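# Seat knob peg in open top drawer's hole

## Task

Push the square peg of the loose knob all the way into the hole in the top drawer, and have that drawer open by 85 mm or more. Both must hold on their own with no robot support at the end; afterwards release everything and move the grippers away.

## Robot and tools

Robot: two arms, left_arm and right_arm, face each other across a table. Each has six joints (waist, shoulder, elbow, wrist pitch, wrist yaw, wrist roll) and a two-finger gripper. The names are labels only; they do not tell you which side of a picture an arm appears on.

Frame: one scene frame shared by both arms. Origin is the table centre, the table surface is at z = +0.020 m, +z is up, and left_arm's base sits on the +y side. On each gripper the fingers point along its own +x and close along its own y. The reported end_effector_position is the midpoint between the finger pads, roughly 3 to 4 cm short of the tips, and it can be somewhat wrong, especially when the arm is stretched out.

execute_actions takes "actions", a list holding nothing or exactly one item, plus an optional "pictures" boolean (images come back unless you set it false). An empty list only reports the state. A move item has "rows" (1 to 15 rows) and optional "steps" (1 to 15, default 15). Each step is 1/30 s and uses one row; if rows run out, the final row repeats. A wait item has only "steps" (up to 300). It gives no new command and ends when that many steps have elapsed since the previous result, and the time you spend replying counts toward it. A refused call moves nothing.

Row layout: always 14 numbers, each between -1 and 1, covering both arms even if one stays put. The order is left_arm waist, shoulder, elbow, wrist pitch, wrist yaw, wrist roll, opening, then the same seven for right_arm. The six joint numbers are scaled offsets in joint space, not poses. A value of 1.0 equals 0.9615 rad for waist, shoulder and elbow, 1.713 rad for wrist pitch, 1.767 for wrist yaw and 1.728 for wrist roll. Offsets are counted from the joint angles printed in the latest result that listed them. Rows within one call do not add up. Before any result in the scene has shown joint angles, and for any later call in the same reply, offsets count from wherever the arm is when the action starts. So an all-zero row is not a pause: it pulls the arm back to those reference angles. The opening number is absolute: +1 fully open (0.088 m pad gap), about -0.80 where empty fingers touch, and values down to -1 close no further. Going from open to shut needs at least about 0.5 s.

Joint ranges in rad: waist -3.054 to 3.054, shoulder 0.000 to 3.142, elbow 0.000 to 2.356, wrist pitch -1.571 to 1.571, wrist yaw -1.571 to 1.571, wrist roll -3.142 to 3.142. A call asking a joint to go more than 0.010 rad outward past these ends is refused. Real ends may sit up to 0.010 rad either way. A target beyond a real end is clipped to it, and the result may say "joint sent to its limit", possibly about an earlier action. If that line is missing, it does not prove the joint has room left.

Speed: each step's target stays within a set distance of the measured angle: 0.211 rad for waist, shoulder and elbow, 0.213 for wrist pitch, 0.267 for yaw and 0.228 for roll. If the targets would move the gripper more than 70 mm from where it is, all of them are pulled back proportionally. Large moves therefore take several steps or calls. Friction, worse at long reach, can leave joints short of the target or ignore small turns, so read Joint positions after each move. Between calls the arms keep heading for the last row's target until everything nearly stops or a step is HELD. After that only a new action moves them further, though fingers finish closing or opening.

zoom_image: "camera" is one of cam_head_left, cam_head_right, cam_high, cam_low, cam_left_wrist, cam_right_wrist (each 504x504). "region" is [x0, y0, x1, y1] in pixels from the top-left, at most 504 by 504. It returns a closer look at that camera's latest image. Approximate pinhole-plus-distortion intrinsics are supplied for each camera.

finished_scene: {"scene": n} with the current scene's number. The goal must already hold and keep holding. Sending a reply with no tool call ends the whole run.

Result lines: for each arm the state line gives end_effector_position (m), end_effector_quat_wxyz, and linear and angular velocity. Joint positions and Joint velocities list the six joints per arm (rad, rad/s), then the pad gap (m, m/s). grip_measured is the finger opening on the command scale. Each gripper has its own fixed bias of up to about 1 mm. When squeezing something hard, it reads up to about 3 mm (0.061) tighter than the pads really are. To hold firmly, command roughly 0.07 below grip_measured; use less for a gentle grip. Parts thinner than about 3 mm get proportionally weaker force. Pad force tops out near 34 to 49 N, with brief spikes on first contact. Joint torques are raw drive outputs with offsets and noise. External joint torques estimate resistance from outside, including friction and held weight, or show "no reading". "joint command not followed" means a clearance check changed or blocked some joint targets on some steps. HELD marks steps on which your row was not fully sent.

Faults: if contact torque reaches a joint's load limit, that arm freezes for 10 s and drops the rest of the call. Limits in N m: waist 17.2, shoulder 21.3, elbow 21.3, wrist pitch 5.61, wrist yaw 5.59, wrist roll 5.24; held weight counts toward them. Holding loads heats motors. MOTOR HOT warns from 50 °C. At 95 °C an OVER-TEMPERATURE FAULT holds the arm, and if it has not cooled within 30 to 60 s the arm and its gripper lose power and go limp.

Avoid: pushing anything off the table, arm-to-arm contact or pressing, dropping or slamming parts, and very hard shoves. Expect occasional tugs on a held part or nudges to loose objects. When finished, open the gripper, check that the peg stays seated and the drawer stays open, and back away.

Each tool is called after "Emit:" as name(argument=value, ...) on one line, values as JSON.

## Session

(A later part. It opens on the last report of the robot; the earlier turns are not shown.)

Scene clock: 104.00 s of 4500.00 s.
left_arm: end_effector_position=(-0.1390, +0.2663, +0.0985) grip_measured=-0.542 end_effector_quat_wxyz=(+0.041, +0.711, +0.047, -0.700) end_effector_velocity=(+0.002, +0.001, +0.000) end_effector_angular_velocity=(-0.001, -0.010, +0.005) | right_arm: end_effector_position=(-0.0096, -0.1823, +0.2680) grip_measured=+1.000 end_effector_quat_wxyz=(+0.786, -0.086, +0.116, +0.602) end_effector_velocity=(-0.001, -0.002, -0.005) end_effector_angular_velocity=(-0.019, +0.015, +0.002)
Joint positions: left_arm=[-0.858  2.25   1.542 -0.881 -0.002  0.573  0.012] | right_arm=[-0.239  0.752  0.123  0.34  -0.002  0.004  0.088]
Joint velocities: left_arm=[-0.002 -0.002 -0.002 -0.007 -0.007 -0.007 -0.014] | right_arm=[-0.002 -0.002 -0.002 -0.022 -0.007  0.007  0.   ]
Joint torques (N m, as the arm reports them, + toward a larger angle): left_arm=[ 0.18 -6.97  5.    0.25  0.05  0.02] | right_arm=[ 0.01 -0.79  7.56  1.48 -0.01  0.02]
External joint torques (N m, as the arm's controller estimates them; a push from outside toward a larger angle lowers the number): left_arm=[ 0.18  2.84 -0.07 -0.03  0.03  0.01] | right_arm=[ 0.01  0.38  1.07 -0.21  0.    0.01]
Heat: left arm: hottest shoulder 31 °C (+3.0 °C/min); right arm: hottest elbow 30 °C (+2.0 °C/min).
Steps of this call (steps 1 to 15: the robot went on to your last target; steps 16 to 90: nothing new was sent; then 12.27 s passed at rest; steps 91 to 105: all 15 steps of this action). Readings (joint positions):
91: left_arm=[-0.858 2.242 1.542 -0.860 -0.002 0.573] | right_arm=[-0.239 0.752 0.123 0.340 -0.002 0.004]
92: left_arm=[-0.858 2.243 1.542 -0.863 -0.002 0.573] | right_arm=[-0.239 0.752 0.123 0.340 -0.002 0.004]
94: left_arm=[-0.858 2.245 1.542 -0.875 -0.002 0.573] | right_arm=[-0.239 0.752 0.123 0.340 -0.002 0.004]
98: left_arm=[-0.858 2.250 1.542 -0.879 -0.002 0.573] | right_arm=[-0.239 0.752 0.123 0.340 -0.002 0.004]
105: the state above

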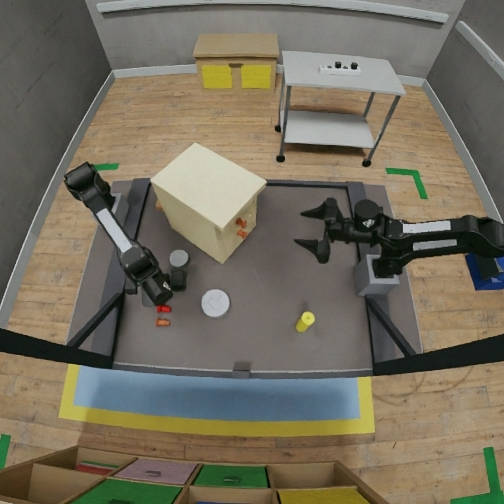

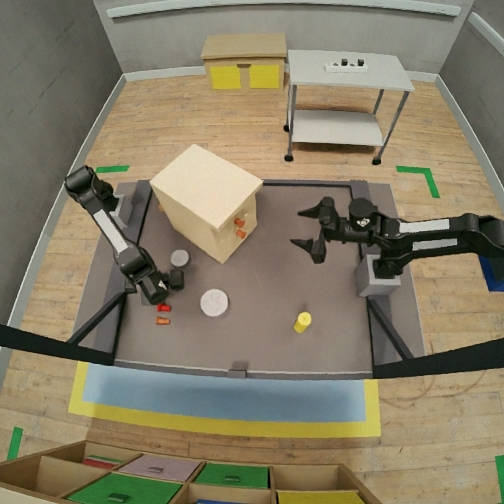

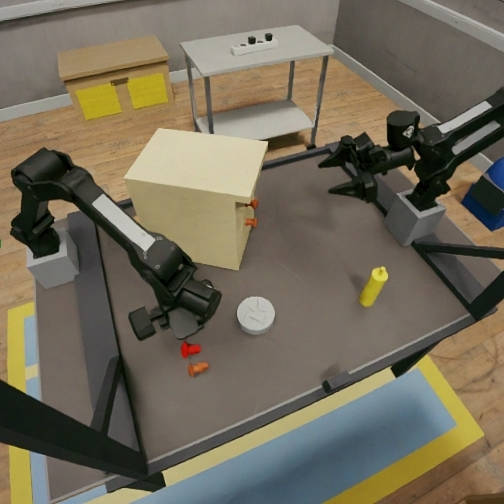

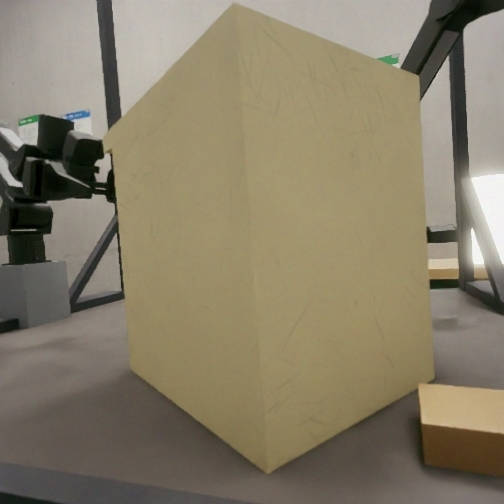

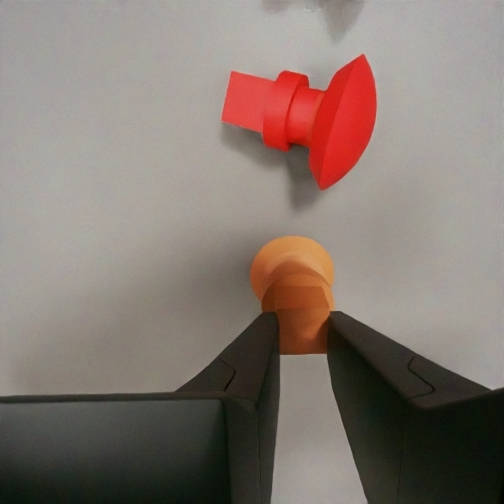

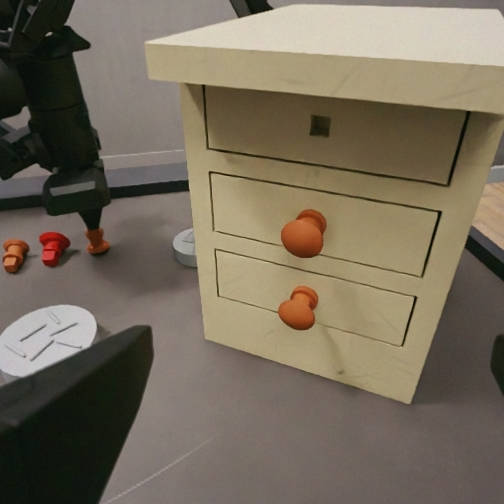

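Emit:
execute_actions(actions=[{"rows":[[0,0,0,0,0,0,-0.4,0,0,0,0,0,0,1],[0,0,0,0,0,0,-0.4,0,0,0,0,0,0,1],[0,0,0,0,0,0,-0.4,0,0,0,0,0,0,1],[0,0.027,0,0.008,0,0,-0.4,0,0,0,0,0,0,1]]}], pictures=false)

Emit:
execute_actions(actions=[{"rows":[[0,0,0,0,0,0,-0.63,0,0,0,0,0,0,1]]}])

Scene clock: 110.33 s of 4500.00 s.
left_arm: end_effector_position=(-0.1396, +0.2658, +0.0940) grip_measured=-0.403 end_effector_quat_wxyz=(+0.041, +0.712, +0.048, -0.700) end_effector_velocity=(+0.002, +0.002, +0.001) end_effector_angular_velocity=(-0.001, -0.010, +0.005) | right_arm: end_effector_position=(-0.0096, -0.1823, +0.2680) grip_measured=+1.000 end_effector_quat_wxyz=(+0.786, -0.086, +0.116, +0.602) end_effector_velocity=(-0.001, -0.002, -0.005) end_effector_angular_velocity=(-0.026, -0.013, +0.011)
Joint positions: left_arm=[-0.858  2.261  1.542 -0.87  -0.002  0.573  0.019] | right_arm=[-0.239  0.752  0.123  0.34  -0.002  0.004  0.088]
Joint velocities: left_arm=[-0.002 -0.007 -0.007 -0.007 -0.007 -0.007  0.   ] | right_arm=[-0.002 -0.002 -0.002 -0.022 -0.007 -0.022  0.   ]
Joint torques (N m, as the arm reports them, + toward a larger angle): left_arm=[ 0.09 -7.17  4.97  0.63  0.03  0.02] | right_arm=[ 0.01 -0.78  7.58  1.48  0.    0.02]
External joint torques (N m, as the arm's controller estimates them; a push from outside toward a larger angle lowers the number): left_arm=[ 0.16  2.78 -0.13  0.35  0.    0.02] | right_arm=[ 0.01  0.4   1.07 -0.22  0.    0.01]
Heat: left arm: hottest shoulder 31 °C (+3.0 °C/min); right arm: hottest elbow 30 °C (+2.0 °C/min).
Steps of this call (steps 1 to 15: the robot went on to your last target; steps 16 to 90: nothing new was sent; then 2.83 s passed at rest; steps 91 to 105: all 15 steps of this action). Readings (joint positions):
91: left_arm=[-0.858 2.250 1.542 -0.881 -0.002 0.573] | right_arm=[-0.239 0.752 0.123 0.340 -0.002 0.004]
92: left_arm=[-0.858 2.250 1.542 -0.881 -0.002 0.573] | right_arm=[-0.239 0.752 0.123 0.340 -0.002 0.004]
94: left_arm=[-0.858 2.251 1.542 -0.881 -0.002 0.573] | right_arm=[-0.239 0.752 0.123 0.340 -0.002 0.004]
98: left_arm=[-0.858 2.257 1.542 -0.873 -0.002 0.573] | right_arm=[-0.239 0.752 0.123 0.340 -0.002 0.004]
105: the state above

Scene clock: 110.83 s of 4500.00 s.
left_arm: end_effector_position=(-0.1396, +0.2658, +0.0940) grip_measured=-0.572 end_effector_quat_wxyz=(+0.041, +0.712, +0.048, -0.700) end_effector_velocity=(+0.002, +0.001, +0.000) end_effector_angular_velocity=(-0.001, -0.010, -0.010) | right_arm: end_effector_position=(-0.0096, -0.1823, +0.2680) grip_measured=+1.000 end_effector_quat_wxyz=(+0.786, -0.086, +0.116, +0.602) end_effector_velocity=(-0.003, -0.001, -0.004) end_effector_angular_velocity=(-0.012, +0.002, +0.021)
Joint positions: left_arm=[-0.858  2.261  1.542 -0.87  -0.002  0.573  0.011] | right_arm=[-0.239  0.752  0.123  0.34  -0.002  0.004  0.088]
Joint velocities: left_arm=[-0.002 -0.002 -0.002 -0.007 -0.007  0.007 -0.   ] | right_arm=[-0.002 -0.002 -0.007 -0.007 -0.022 -0.007  0.   ]
Joint torques (N m, as the arm reports them, + toward a larger angle): left_arm=[-0.11 -8.22  4.91  0.42  0.07  0.04] | right_arm=[ 0.   -0.79  7.57  1.48  0.    0.02]
External joint torques (N m, as the arm's controller estimates them; a push from outside toward a larger angle lowers the number): left_arm=[-0.11  1.75 -0.22  0.13  0.05  0.03] | right_arm=[-0.01  0.38  1.08 -0.21  0.01  0.01]
Heat: left arm: hottest shoulder 31 °C (+2.0 °C/min); right arm: hottest elbow 30 °C (+2.0 °C/min).
Steps of this call (steps 1 to 15: all 15 steps of this action). Readings (joint positions):
1: left_arm=[-0.858 2.261 1.542 -0.870 -0.002 0.573] | right_arm=[-0.239 0.752 0.123 0.340 -0.002 0.004]
2: left_arm=[-0.858 2.261 1.542 -0.870 -0.002 0.573] | right_arm=[-0.239 0.752 0.123 0.340 -0.002 0.004]
4: left_arm=[-0.858 2.261 1.542 -0.870 -0.002 0.573] | right_arm=[-0.239 0.752 0.123 0.340 -0.002 0.004]
8: left_arm=[-0.858 2.261 1.542 -0.870 -0.002 0.573] | right_arm=[-0.239 0.752 0.123 0.340 -0.002 0.004]
15: the state above

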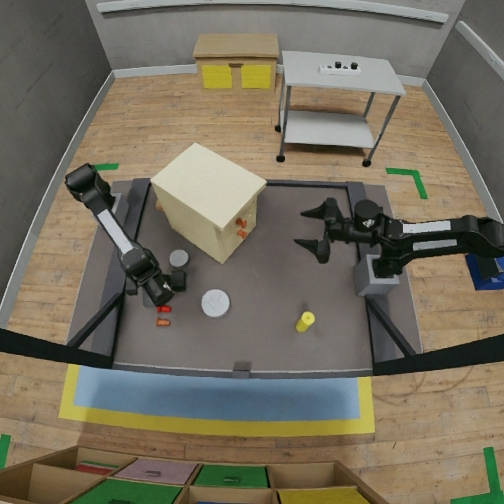

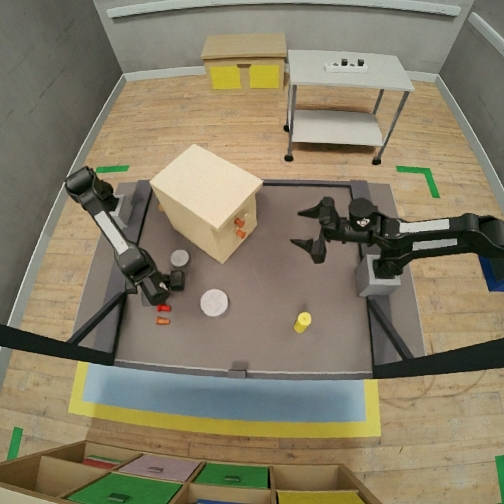

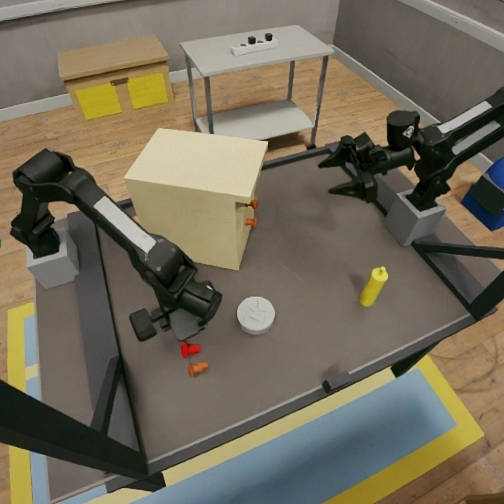

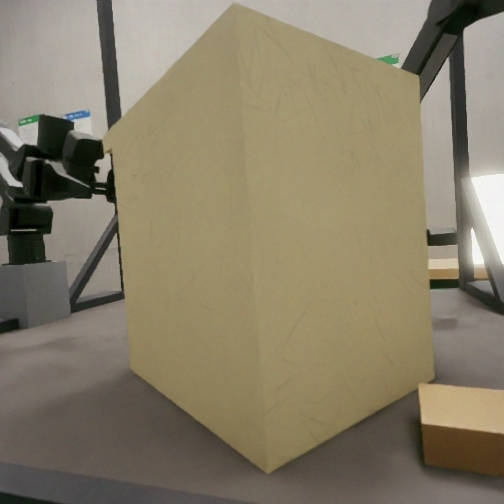

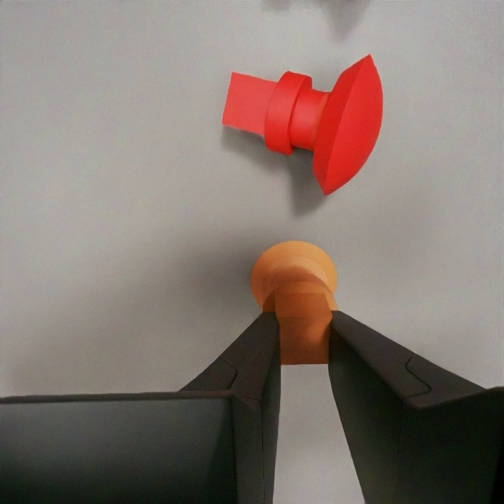

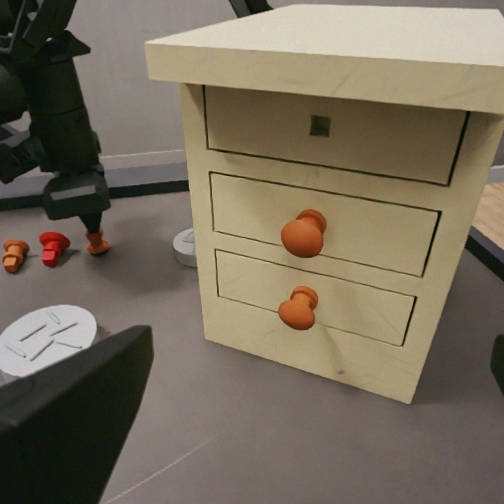

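Emit:
execute_actions(actions=[{"rows":[[0,-0.1,0,0,0,0,-0.65,0,0,0.2,0,0,0,0.2],[0,-0.2,0,0,0,0,-0.65,0,0,0.3,0,0,0,0.2],[0,-0.2,0,0,0,0,-0.65,0,0,0.3,0,0,0,0.2],[0,-0.3,0,0,0,0,-0.65,0,0,0.4,0,0,0,0.2],[0,-0.4,0,0,0,0,-0.65,0,0,0.4,0,0,0,0.2],[0,-0.995,-0.2,0.717,0,-0.332,-0.65,0,0.2,0.786,0.06,0,0,0.2]]}], pictures=false)

Emit:
execute_actions(actions=[{"steps":30}], pictures=false)

Emit:
execute_actions(actions=[{"rows":[[0.646,0,-0.416,0,0,0,-0.65,0,0.4,0,0,0,0,0.2]]}], pictures=false)

Emit:
execute_actions(actions=[{"steps":20}])

Scene clock: 125.50 s of 4500.00 s.
left_arm: end_effector_position=(-0.1838, +0.2287, +0.3267) grip_measured=-0.572 end_effector_quat_wxyz=(+0.303, +0.347, +0.072, -0.885) end_effector_velocity=(-0.028, -0.029, +0.613) end_effector_angular_velocity=(-0.958, +1.866, +0.438) | right_arm: end_effector_position=(+0.0054, -0.1267, +0.5210) grip_measured=+0.207 end_effector_quat_wxyz=(+0.788, +0.074, -0.093, +0.604) end_effector_velocity=(-0.019, -0.063, +0.583) end_effector_angular_velocity=(+1.227, -0.356, +0.004)
Joint positions: left_arm=[-0.858  1.682  1.373 -0.408 -0.002  0.107  0.011] | right_arm=[-0.239  0.935  0.742  0.431 -0.002  0.004  0.049]
Joint velocities: left_arm=[ 0.002 -1.028 -0.046  1.062 -0.022 -0.637 -0.   ] | right_arm=[ 0.002  0.066  1.263  0.081 -0.007 -0.022 -0.002]
Joint torques (N m, as the arm reports them, + toward a larger angle): left_arm=[-0.16 -7.79  5.6   1.7   0.05 -0.16] | right_arm=[ 0.   -1.78  9.49  1.65  0.    0.02]
External joint torques (N m, as the arm's controller estimates them; a push from outside toward a larger angle lowers the number): left_arm=[-0.22 -0.14 -0.99  0.28  0.06 -0.15] | right_arm=[-0.02  0.96  2.62  0.02  0.01  0.01]
Heat: left arm: hottest shoulder 34 °C (+4.1 °C/min); right arm: hottest elbow 30 °C (+2.0 °C/min).
Steps of this call (steps 1 to 15: the robot went on to your last target; steps 16 to 90: nothing new was sent; then 11.17 s passed at rest; steps 91 to 105: all 15 steps of this action). Readings (joint positions):
91: left_arm=[-0.858 2.253 1.542 -0.870 -0.002 0.573] | right_arm=[-0.239 0.752 0.136 0.331 -0.002 0.004]
92: left_arm=[-0.858 2.235 1.539 -0.870 -0.002 0.573] | right_arm=[-0.239 0.757 0.161 0.319 -0.002 0.004]
94: left_arm=[-0.858 2.179 1.531 -0.874 -0.002 0.573] | right_arm=[-0.239 0.759 0.233 0.330 -0.002 0.004]
98: left_arm=[-0.858 1.967 1.431 -0.714 -0.002 0.405] | right_arm=[-0.239 0.859 0.432 0.397 -0.002 0.004]
105: the state above

Scene clock: 126.50 s of 4500.00 s.
left_arm: end_effector_position=(-0.1263, +0.2769, +0.6404) grip_measured=-0.572 end_effector_quat_wxyz=(+0.336, -0.191, -0.071, -0.919) end_effector_velocity=(+0.001, +0.001, +0.001) end_effector_angular_velocity=(+0.003, +0.012, +0.001) | right_arm: end_effector_position=(+0.0026, -0.1372, +0.5817) grip_measured=+0.203 end_effector_quat_wxyz=(+0.780, +0.115, -0.146, +0.598) end_effector_velocity=(-0.001, -0.001, -0.000) end_effector_angular_velocity=(-0.008, -0.022, -0.004)
Joint positions: left_arm=[-0.858  1.299  1.356  0.354 -0.002  0.003  0.011] | right_arm=[-0.239  0.942  0.873  0.443 -0.002  0.004  0.049]
Joint velocities: left_arm=[-0.002 -0.002 -0.002  0.007 -0.007 -0.007  0.   ] | right_arm=[-0.002 -0.007 -0.002 -0.007 -0.007 -0.022  0.   ]
Joint torques (N m, as the arm reports them, + toward a larger angle): left_arm=[-0.08 -3.34  5.85  1.73  0.04 -0.13] | right_arm=[ 0.   -1.65  8.42  1.22  0.    0.02]
External joint torques (N m, as the arm's controller estimates them; a push from outside toward a larger angle lowers the number): left_arm=[-0.06  1.25 -0.77  0.25  0.03 -0.14] | right_arm=[-0.01  0.66  1.82 -0.25  0.    0.01]
Heat: left arm: hottest shoulder 34 °C (+4.1 °C/min); right arm: hottest elbow 30 °C (+2.0 °C/min).
Steps of this call (steps 1 to 30: the robot went on to your last target). Readings (joint positions):
1: left_arm=[-0.858 1.648 1.371 -0.371 -0.002 0.088] | right_arm=[-0.239 0.937 0.782 0.435 -0.002 0.004]
2: left_arm=[-0.858 1.615 1.370 -0.335 -0.002 0.073] | right_arm=[-0.239 0.938 0.815 0.440 -0.002 0.004]
4: left_arm=[-0.858 1.550 1.369 -0.264 -0.002 0.051] | right_arm=[-0.239 0.935 0.859 0.446 -0.002 0.004]
8: left_arm=[-0.858 1.429 1.366 -0.121 -0.002 0.025] | right_arm=[-0.239 0.936 0.873 0.443 -0.002 0.004]
30: the state above

Scene clock: 127.00 s of 4500.00 s.
left_arm: end_effector_position=(+0.0247, +0.1369, +0.4707) grip_measured=-0.572 end_effector_quat_wxyz=(+0.567, -0.016, -0.013, -0.823) end_effector_velocity=(+0.540, -0.202, -0.143) end_effector_angular_velocity=(+0.290, -0.082, +1.430) | right_arm: end_effector_position=(+0.0299, -0.0364, +0.4422) grip_measured=+0.203 end_effector_quat_wxyz=(+0.794, -0.004, +0.010, +0.608) end_effector_velocity=(-0.001, -0.003, +0.030) end_effector_angular_velocity=(+0.118, -0.039, +0.005)
Joint positions: left_arm=[-0.345  1.297  0.986  0.353  0.004  0.003  0.011] | right_arm=[-0.239  1.329  0.868  0.44  -0.002  0.004  0.049]
Joint velocities: left_arm=[ 1.35   0.002 -0.305  0.007 -0.081 -0.022 -0.   ] | right_arm=[-0.002 -0.017 -0.002  0.11  -0.007 -0.007 -0.   ]
Joint torques (N m, as the arm reports them, + toward a larger angle): left_arm=[-0.5  -4.12  6.93  1.84 -0.1   0.01] | right_arm=[ 0.   -4.6   8.52  1.59  0.    0.02]
External joint torques (N m, as the arm's controller estimates them; a push from outside toward a larger angle lowers the number): left_arm=[ 0.14  1.87 -0.73 -0.11 -0.2   0.  ] | right_arm=[ 0.    0.47  1.65 -0.02  0.    0.01]
Heat: left arm: hottest shoulder 33 °C (+3.0 °C/min); right arm: hottest elbow 30 °C (+2.0 °C/min).
Steps of this call (steps 1 to 15: all 15 steps of this action). Readings (joint positions):
1: left_arm=[-0.851 1.299 1.342 0.361 0.004 0.003] | right_arm=[-0.239 0.959 0.873 0.445 -0.002 0.004]
2: left_arm=[-0.825 1.293 1.316 0.368 0.006 0.003] | right_arm=[-0.239 0.986 0.881 0.457 -0.002 0.004]
4: left_arm=[-0.757 1.285 1.258 0.367 0.005 0.003] | right_arm=[-0.239 1.062 0.891 0.455 -0.002 0.004]
8: left_arm=[-0.630 1.291 1.133 0.358 0.005 0.003] | right_arm=[-0.239 1.236 0.884 0.444 -0.002 0.004]
15: the state above

Scene clock: 127.67 s of 4500.00 s.
left_arm: end_effector_position=(+0.0679, +0.1236, +0.4603) grip_measured=-0.572 end_effector_quat_wxyz=(+0.613, -0.007, -0.007, -0.790) end_effector_velocity=(+0.002, +0.000, -0.002) end_effector_angular_velocity=(+0.013, +0.020, +0.019) | right_arm: end_effector_position=(+0.0299, -0.0364, +0.4430) grip_measured=+0.203 end_effector_quat_wxyz=(+0.794, -0.004, +0.008, +0.608) end_effector_velocity=(-0.000, -0.002, +0.000) end_effector_angular_velocity=(-0.004, -0.006, +0.005)
Joint positions: left_arm=[-0.24   1.297  0.964  0.353 -0.004  0.003  0.011] | right_arm=[-0.239  1.328  0.868  0.442 -0.002  0.004  0.049]
Joint velocities: left_arm=[-0.002 -0.002 -0.002 -0.007 -0.022 -0.022 -0.   ] | right_arm=[-0.002 -0.007 -0.002 -0.007 -0.007 -0.007 -0.   ]
Joint torques (N m, as the arm reports them, + toward a larger angle): left_arm=[ 0.39 -4.09  6.23  1.83  0.04 -0.02] | right_arm=[-0.01 -4.46  8.49  1.51  0.    0.02]
External joint torques (N m, as the arm's controller estimates them; a push from outside toward a larger angle lowers the number): left_arm=[ 0.36  0.93 -0.83  0.11  0.05 -0.03] | right_arm=[-0.02  0.61  1.71 -0.18  0.    0.01]
Heat: left arm: hottest shoulder 33 °C (+3.0 °C/min); right arm: hottest elbow 30 °C (+2.0 °C/min).
Steps of this call (steps 1 to 20: the robot went on to your last target). Readings (joint positions):
1: left_arm=[-0.304 1.297 0.978 0.353 -0.000 0.003] | right_arm=[-0.239 1.328 0.868 0.443 -0.002 0.004]
2: left_arm=[-0.273 1.297 0.972 0.353 -0.003 0.003] | right_arm=[-0.239 1.328 0.868 0.443 -0.002 0.004]
4: left_arm=[-0.244 1.297 0.967 0.353 -0.004 0.003] | right_arm=[-0.239 1.328 0.868 0.443 -0.002 0.004]
8: left_arm=[-0.240 1.297 0.965 0.353 -0.004 0.003] | right_arm=[-0.239 1.328 0.868 0.442 -0.002 0.004]
20: the state above

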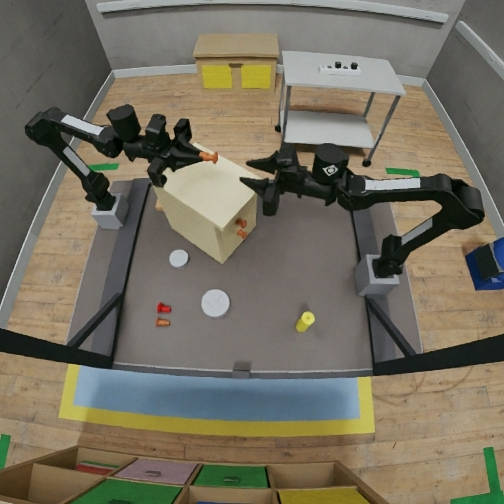

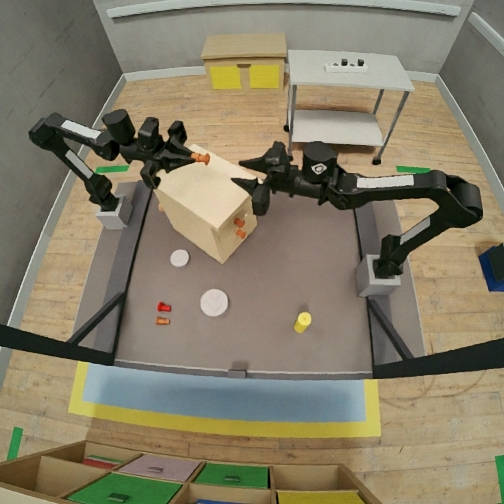

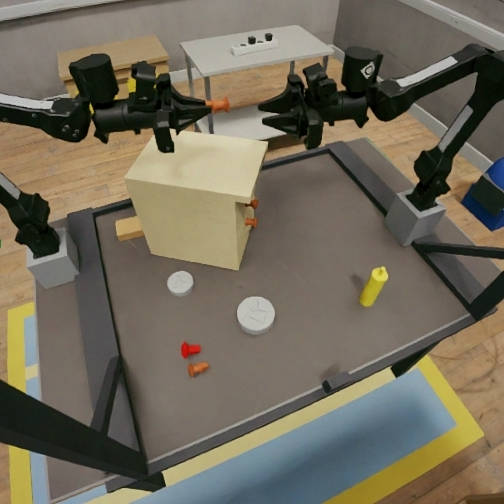

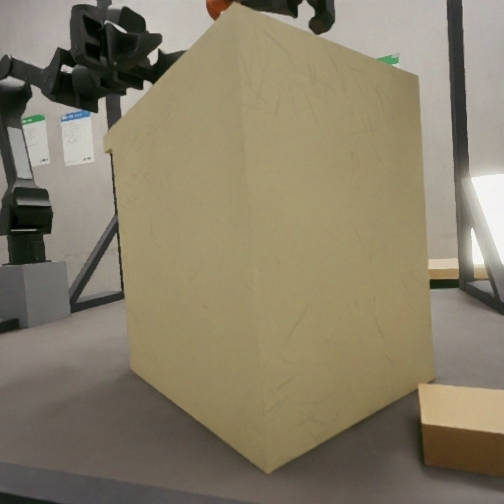

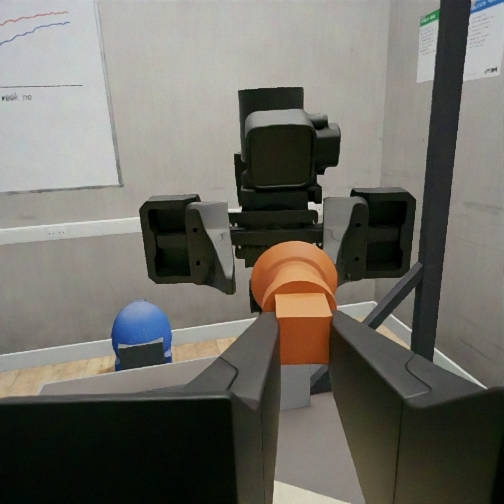

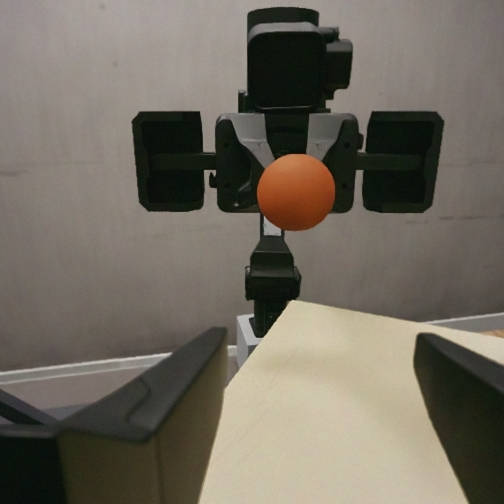

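Emit:
execute_actions(actions=[{"rows":[[0,0,0,0,0,0,-0.65,0,0.183,0.272,-0.036,0,0,0.2]]}])

Emit:
zoom_image(camera="cam_high", region=[170,60,310,140])

Scene clock: 137.97 s of 4500.00 s.
left_arm: end_effector_position=(+0.0679, +0.1236, +0.4603) grip_measured=-0.572 end_effector_quat_wxyz=(+0.613, -0.007, -0.007, -0.790) end_effector_velocity=(+0.000, +0.001, -0.002) end_effector_angular_velocity=(+0.009, +0.005, +0.005) | right_arm: end_effector_position=(+0.0423, +0.0092, +0.4753) grip_measured=+0.203 end_effector_quat_wxyz=(+0.794, +0.003, -0.001, +0.608) end_effector_velocity=(+0.002, +0.007, -0.018) end_effector_angular_velocity=(-0.048, +0.020, +0.005)
Joint positions: left_arm=[-0.24   1.297  0.964  0.353 -0.004  0.003  0.011] | right_arm=[-0.239  1.495  1.118  0.383 -0.002  0.004  0.049]
Joint velocities: left_arm=[-0.002 -0.002 -0.002 -0.007 -0.007 -0.007  0.   ] | right_arm=[-0.002  0.032  0.002 -0.022 -0.007  0.007 -0.   ]
Joint torques (N m, as the arm reports them, + toward a larger angle): left_arm=[ 0.04 -4.27  7.36  1.72  0.05  0.  ] | right_arm=[ 0.   -4.94  9.41  1.36 -0.01  0.02]
External joint torques (N m, as the arm's controller estimates them; a push from outside toward a larger angle lowers the number): left_arm=[ 0.05  0.8   0.23 -0.02  0.05 -0.01] | right_arm=[-0.01  1.32  2.6  -0.32  0.    0.01]
Heat: left arm: hottest shoulder 32 °C (+3.0 °C/min); right arm: hottest elbow 31 °C (+2.0 °C/min).
Steps of this call (steps 1 to 15: the robot went on to your last target; steps 16 to 90: nothing new was sent; then 6.80 s passed at rest; steps 91 to 105: all 15 steps of this action). Readings (joint positions):
91: left_arm=[-0.240 1.297 0.964 0.353 -0.004 0.003] | right_arm=[-0.239 1.346 0.888 0.428 -0.002 0.004]
92: left_arm=[-0.240 1.297 0.964 0.353 -0.004 0.003] | right_arm=[-0.239 1.382 0.938 0.413 -0.002 0.004]
94: left_arm=[-0.240 1.297 0.964 0.353 -0.004 0.003] | right_arm=[-0.239 1.460 1.042 0.399 -0.002 0.004]
98: left_arm=[-0.240 1.297 0.964 0.353 -0.004 0.003] | right_arm=[-0.239 1.492 1.104 0.387 -0.002 0.004]
105: the state above

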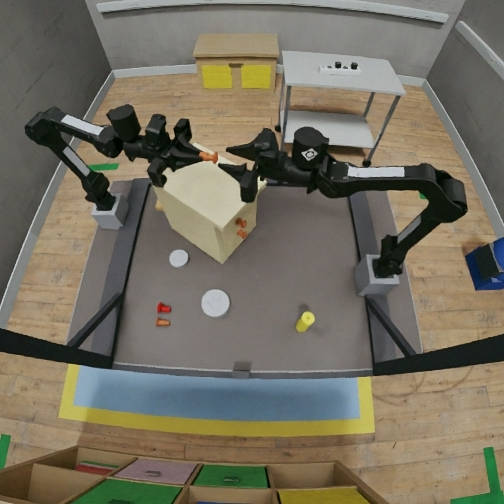

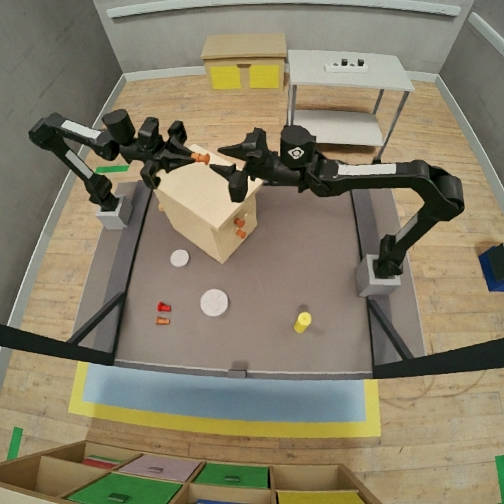

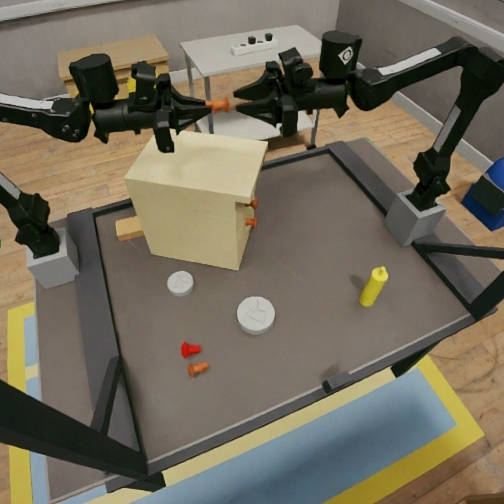

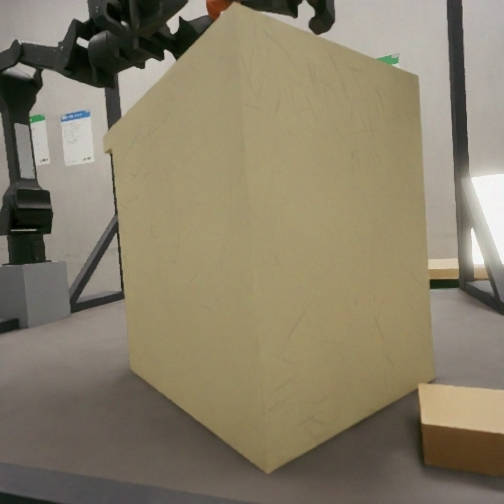

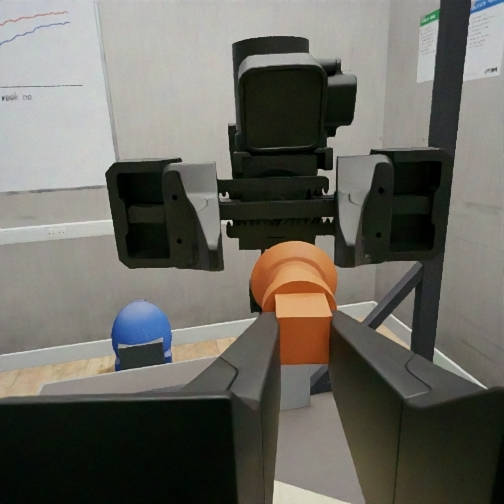

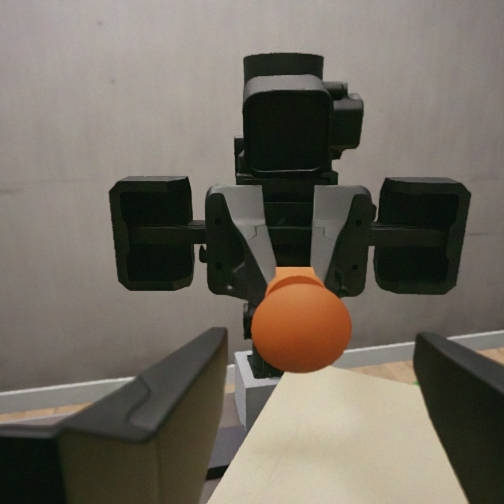

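Region (170, 60, 310, 140) of cam_high's 504x504 image, scaled by 3.600, with more detail than that image has; it fills the top 288 rows of this view, and the rest is white.

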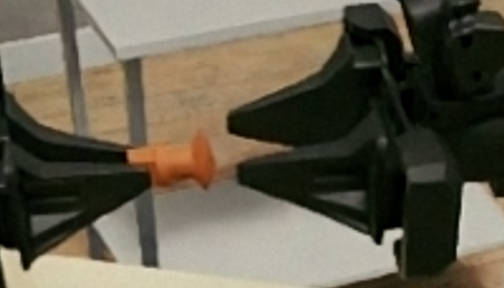

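Emit:
execute_actions(actions=[{"rows":[[0,0,0,0,0,0,-0.65,0.009,0.136,0.116,0.01,0,0,0.2]]}])

Emit:
zoom_image(camera="cam_high", region=[170,60,310,140])

Scene clock: 143.90 s of 4500.00 s.
left_arm: end_effector_position=(+0.0679, +0.1236, +0.4603) grip_measured=-0.572 end_effector_quat_wxyz=(+0.613, -0.007, -0.007, -0.790) end_effector_velocity=(+0.000, +0.001, -0.002) end_effector_angular_velocity=(+0.013, +0.020, +0.004) | right_arm: end_effector_position=(+0.0481, +0.0411, +0.4660) grip_measured=+0.203 end_effector_quat_wxyz=(+0.792, -0.001, +0.005, +0.610) end_effector_velocity=(+0.002, -0.000, +0.008) end_effector_angular_velocity=(+0.014, +0.004, -0.010)
Joint positions: left_arm=[-0.24   1.297  0.964  0.353 -0.004  0.003  0.011] | right_arm=[-0.234  1.622  1.217  0.396 -0.002  0.004  0.049]
Joint velocities: left_arm=[-0.002 -0.002 -0.002 -0.007 -0.007 -0.022 -0.   ] | right_arm=[-0.002 -0.002  0.017 -0.007  0.007  0.007  0.   ]
Joint torques (N m, as the arm reports them, + toward a larger angle): left_arm=[-0.12 -4.26  7.44  1.78  0.02  0.03] | right_arm=[ 0.29 -6.01  9.28  1.69  0.    0.02]
External joint torques (N m, as the arm's controller estimates them; a push from outside toward a larger angle lowers the number): left_arm=[-0.11  0.84  0.32  0.04  0.02  0.02] | right_arm=[ 0.33  1.03  2.59  0.04 -0.01  0.01]
Heat: left arm: hottest shoulder 31 °C (+2.0 °C/min); right arm: hottest elbow 31 °C (+2.0 °C/min).
Steps of this call (steps 1 to 15: the robot went on to your last target; steps 16 to 90: nothing new was sent; then 2.43 s passed at rest; steps 91 to 105: all 15 steps of this action). Readings (joint positions):
91: left_arm=[-0.240 1.297 0.964 0.353 -0.004 0.003] | right_arm=[-0.239 1.511 1.127 0.382 -0.002 0.004]
92: left_arm=[-0.240 1.297 0.964 0.353 -0.004 0.003] | right_arm=[-0.238 1.535 1.155 0.388 -0.002 0.004]
94: left_arm=[-0.240 1.297 0.964 0.353 -0.004 0.003] | right_arm=[-0.236 1.583 1.201 0.395 -0.002 0.004]
98: left_arm=[-0.240 1.297 0.964 0.353 -0.004 0.003] | right_arm=[-0.234 1.618 1.209 0.395 -0.002 0.004]
105: the state above

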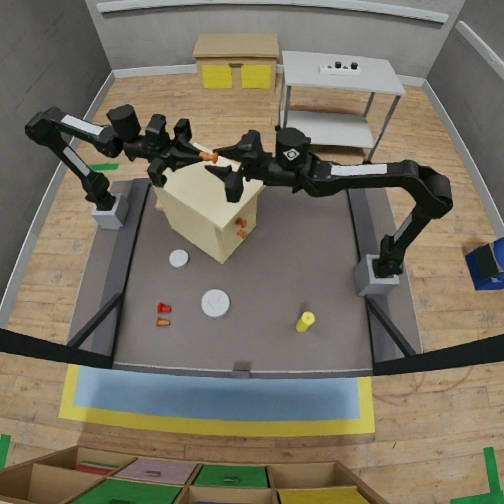

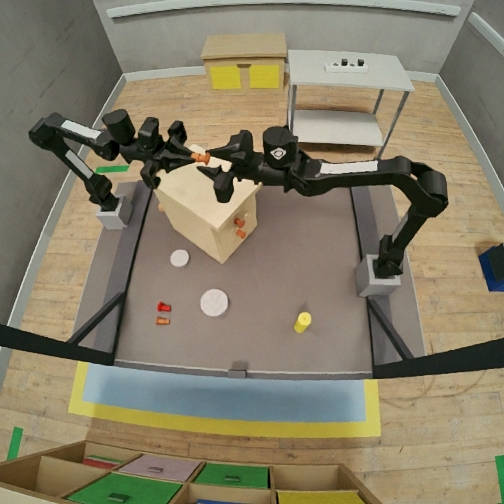

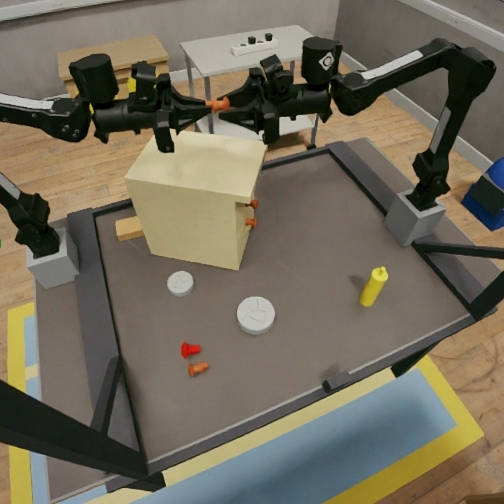

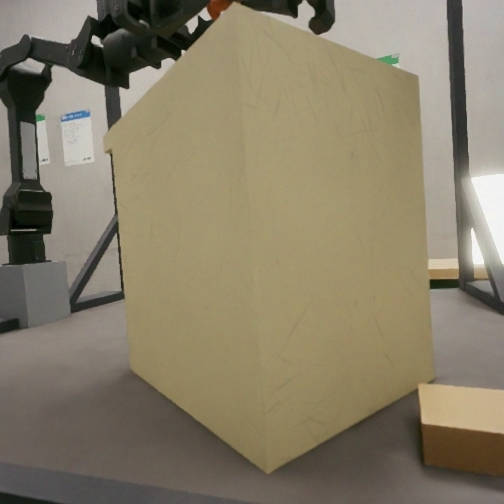

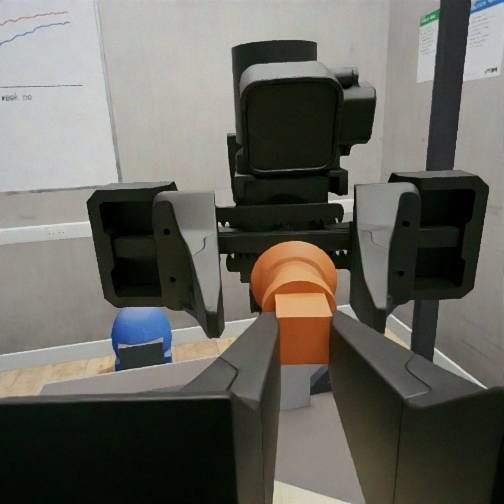

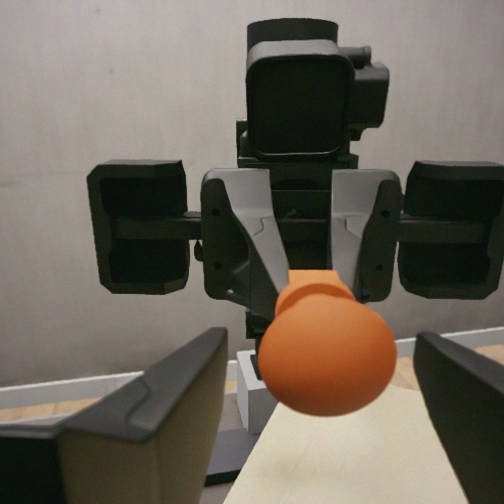

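Region (170, 60, 310, 140) of cam_high's 504x504 image, scaled by 3.600, with more detail than that image has; it fills the top 288 rows of this view, and the rest is white.

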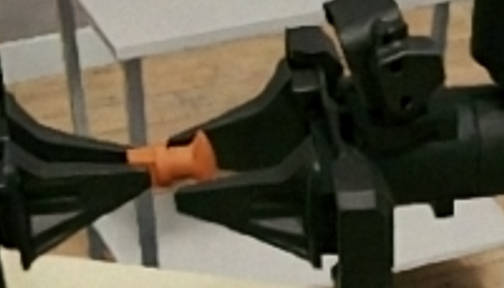

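Emit:
execute_actions(actions=[{"rows":[[0,0,0,0,0,0,-0.65,0,0,0.03,0,0,0,-0.05]]}])

Scene clock: 150.17 s of 4500.00 s.
left_arm: end_effector_position=(+0.0679, +0.1236, +0.4603) grip_measured=-0.572 end_effector_quat_wxyz=(+0.613, -0.007, -0.007, -0.790) end_effector_velocity=(+0.002, -0.000, -0.005) end_effector_angular_velocity=(+0.023, +0.002, +0.010) | right_arm: end_effector_position=(+0.0483, +0.0417, +0.4740) grip_measured=-0.046 end_effector_quat_wxyz=(+0.792, +0.004, -0.002, +0.610) end_effector_velocity=(-0.000, -0.001, -0.002) end_effector_angular_velocity=(-0.009, -0.005, +0.005)
Joint positions: left_arm=[-0.24   1.297  0.964  0.353 -0.004  0.003  0.011] | right_arm=[-0.234  1.622  1.234  0.396 -0.002  0.004  0.037]
Joint velocities: left_arm=[ 0.002 -0.002 -0.002 -0.022 -0.007 -0.007 -0.   ] | right_arm=[-0.002 -0.002 -0.002 -0.007 -0.007 -0.007 -0.001]
Joint torques (N m, as the arm reports them, + toward a larger angle): left_arm=[-0.12 -4.42  7.19  1.76  0.01  0.07] | right_arm=[ 0.01 -6.4   9.38  1.47 -0.01  0.02]
External joint torques (N m, as the arm's controller estimates them; a push from outside toward a larger angle lowers the number): left_arm=[-0.15  0.54  0.16  0.05  0.01  0.06] | right_arm=[ 0.05  0.72  2.63 -0.19 -0.01  0.01]
Heat: left arm: hottest shoulder 31 °C (+2.0 °C/min); right arm: hottest elbow 32 °C (+3.0 °C/min).
Steps of this call (steps 1 to 15: the robot went on to your last target; steps 16 to 90: nothing new was sent; then 2.77 s passed at rest; steps 91 to 105: all 15 steps of this action). Readings (joint positions):
91: left_arm=[-0.240 1.297 0.964 0.353 -0.004 0.003] | right_arm=[-0.234 1.622 1.219 0.396 -0.002 0.004]
92: left_arm=[-0.240 1.297 0.964 0.353 -0.004 0.003] | right_arm=[-0.234 1.622 1.222 0.396 -0.002 0.004]
94: left_arm=[-0.240 1.297 0.964 0.353 -0.004 0.003] | right_arm=[-0.234 1.622 1.227 0.396 -0.002 0.004]
98: left_arm=[-0.240 1.297 0.964 0.353 -0.004 0.003] | right_arm=[-0.234 1.622 1.234 0.396 -0.002 0.004]
105: the state above

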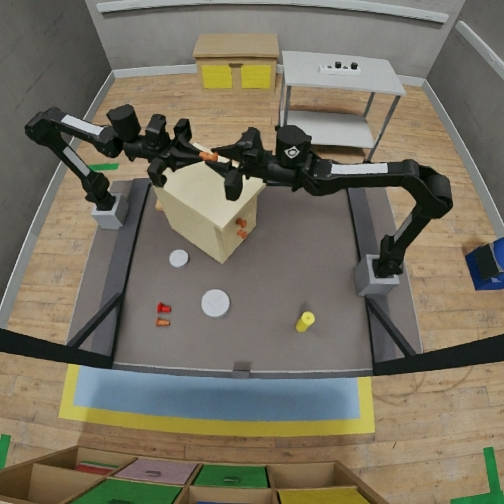

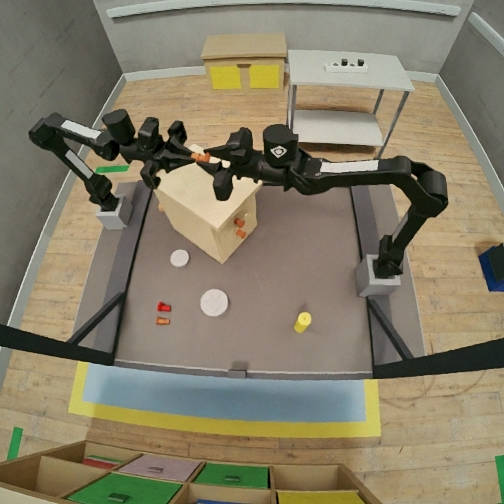

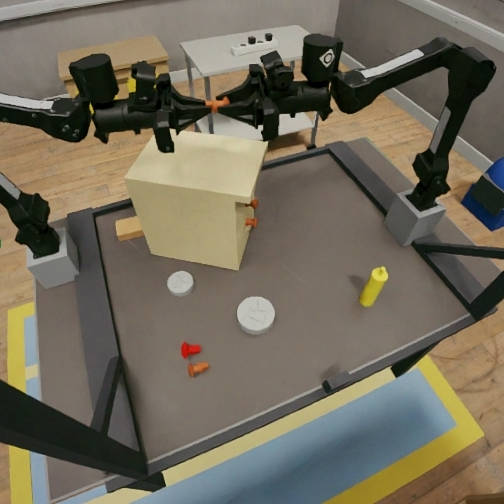

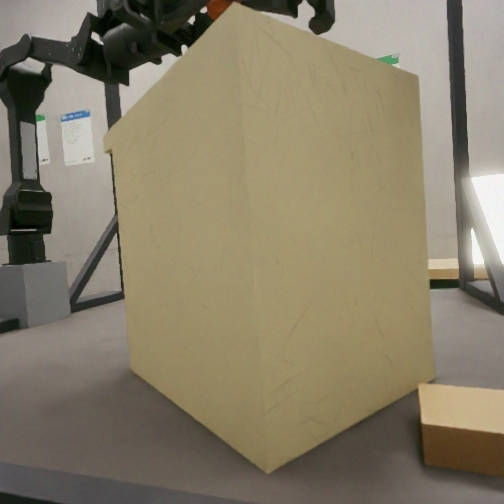

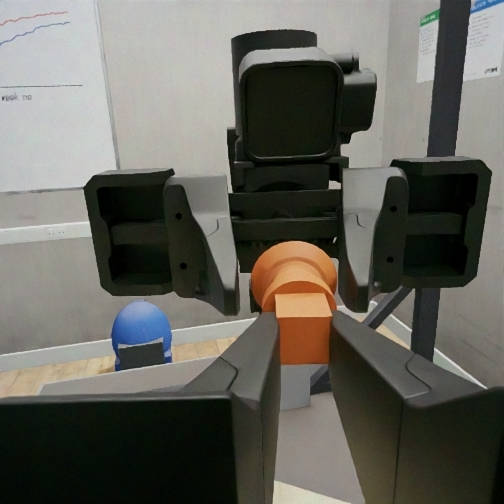

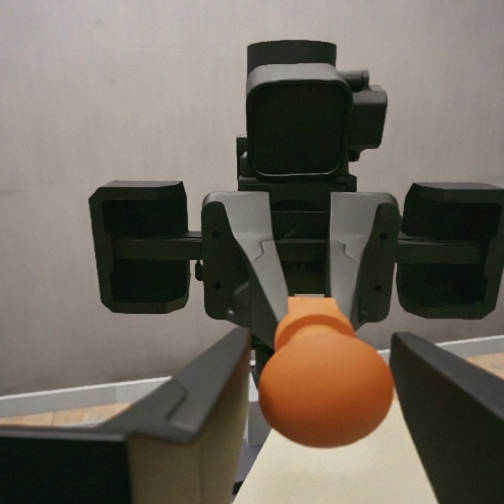

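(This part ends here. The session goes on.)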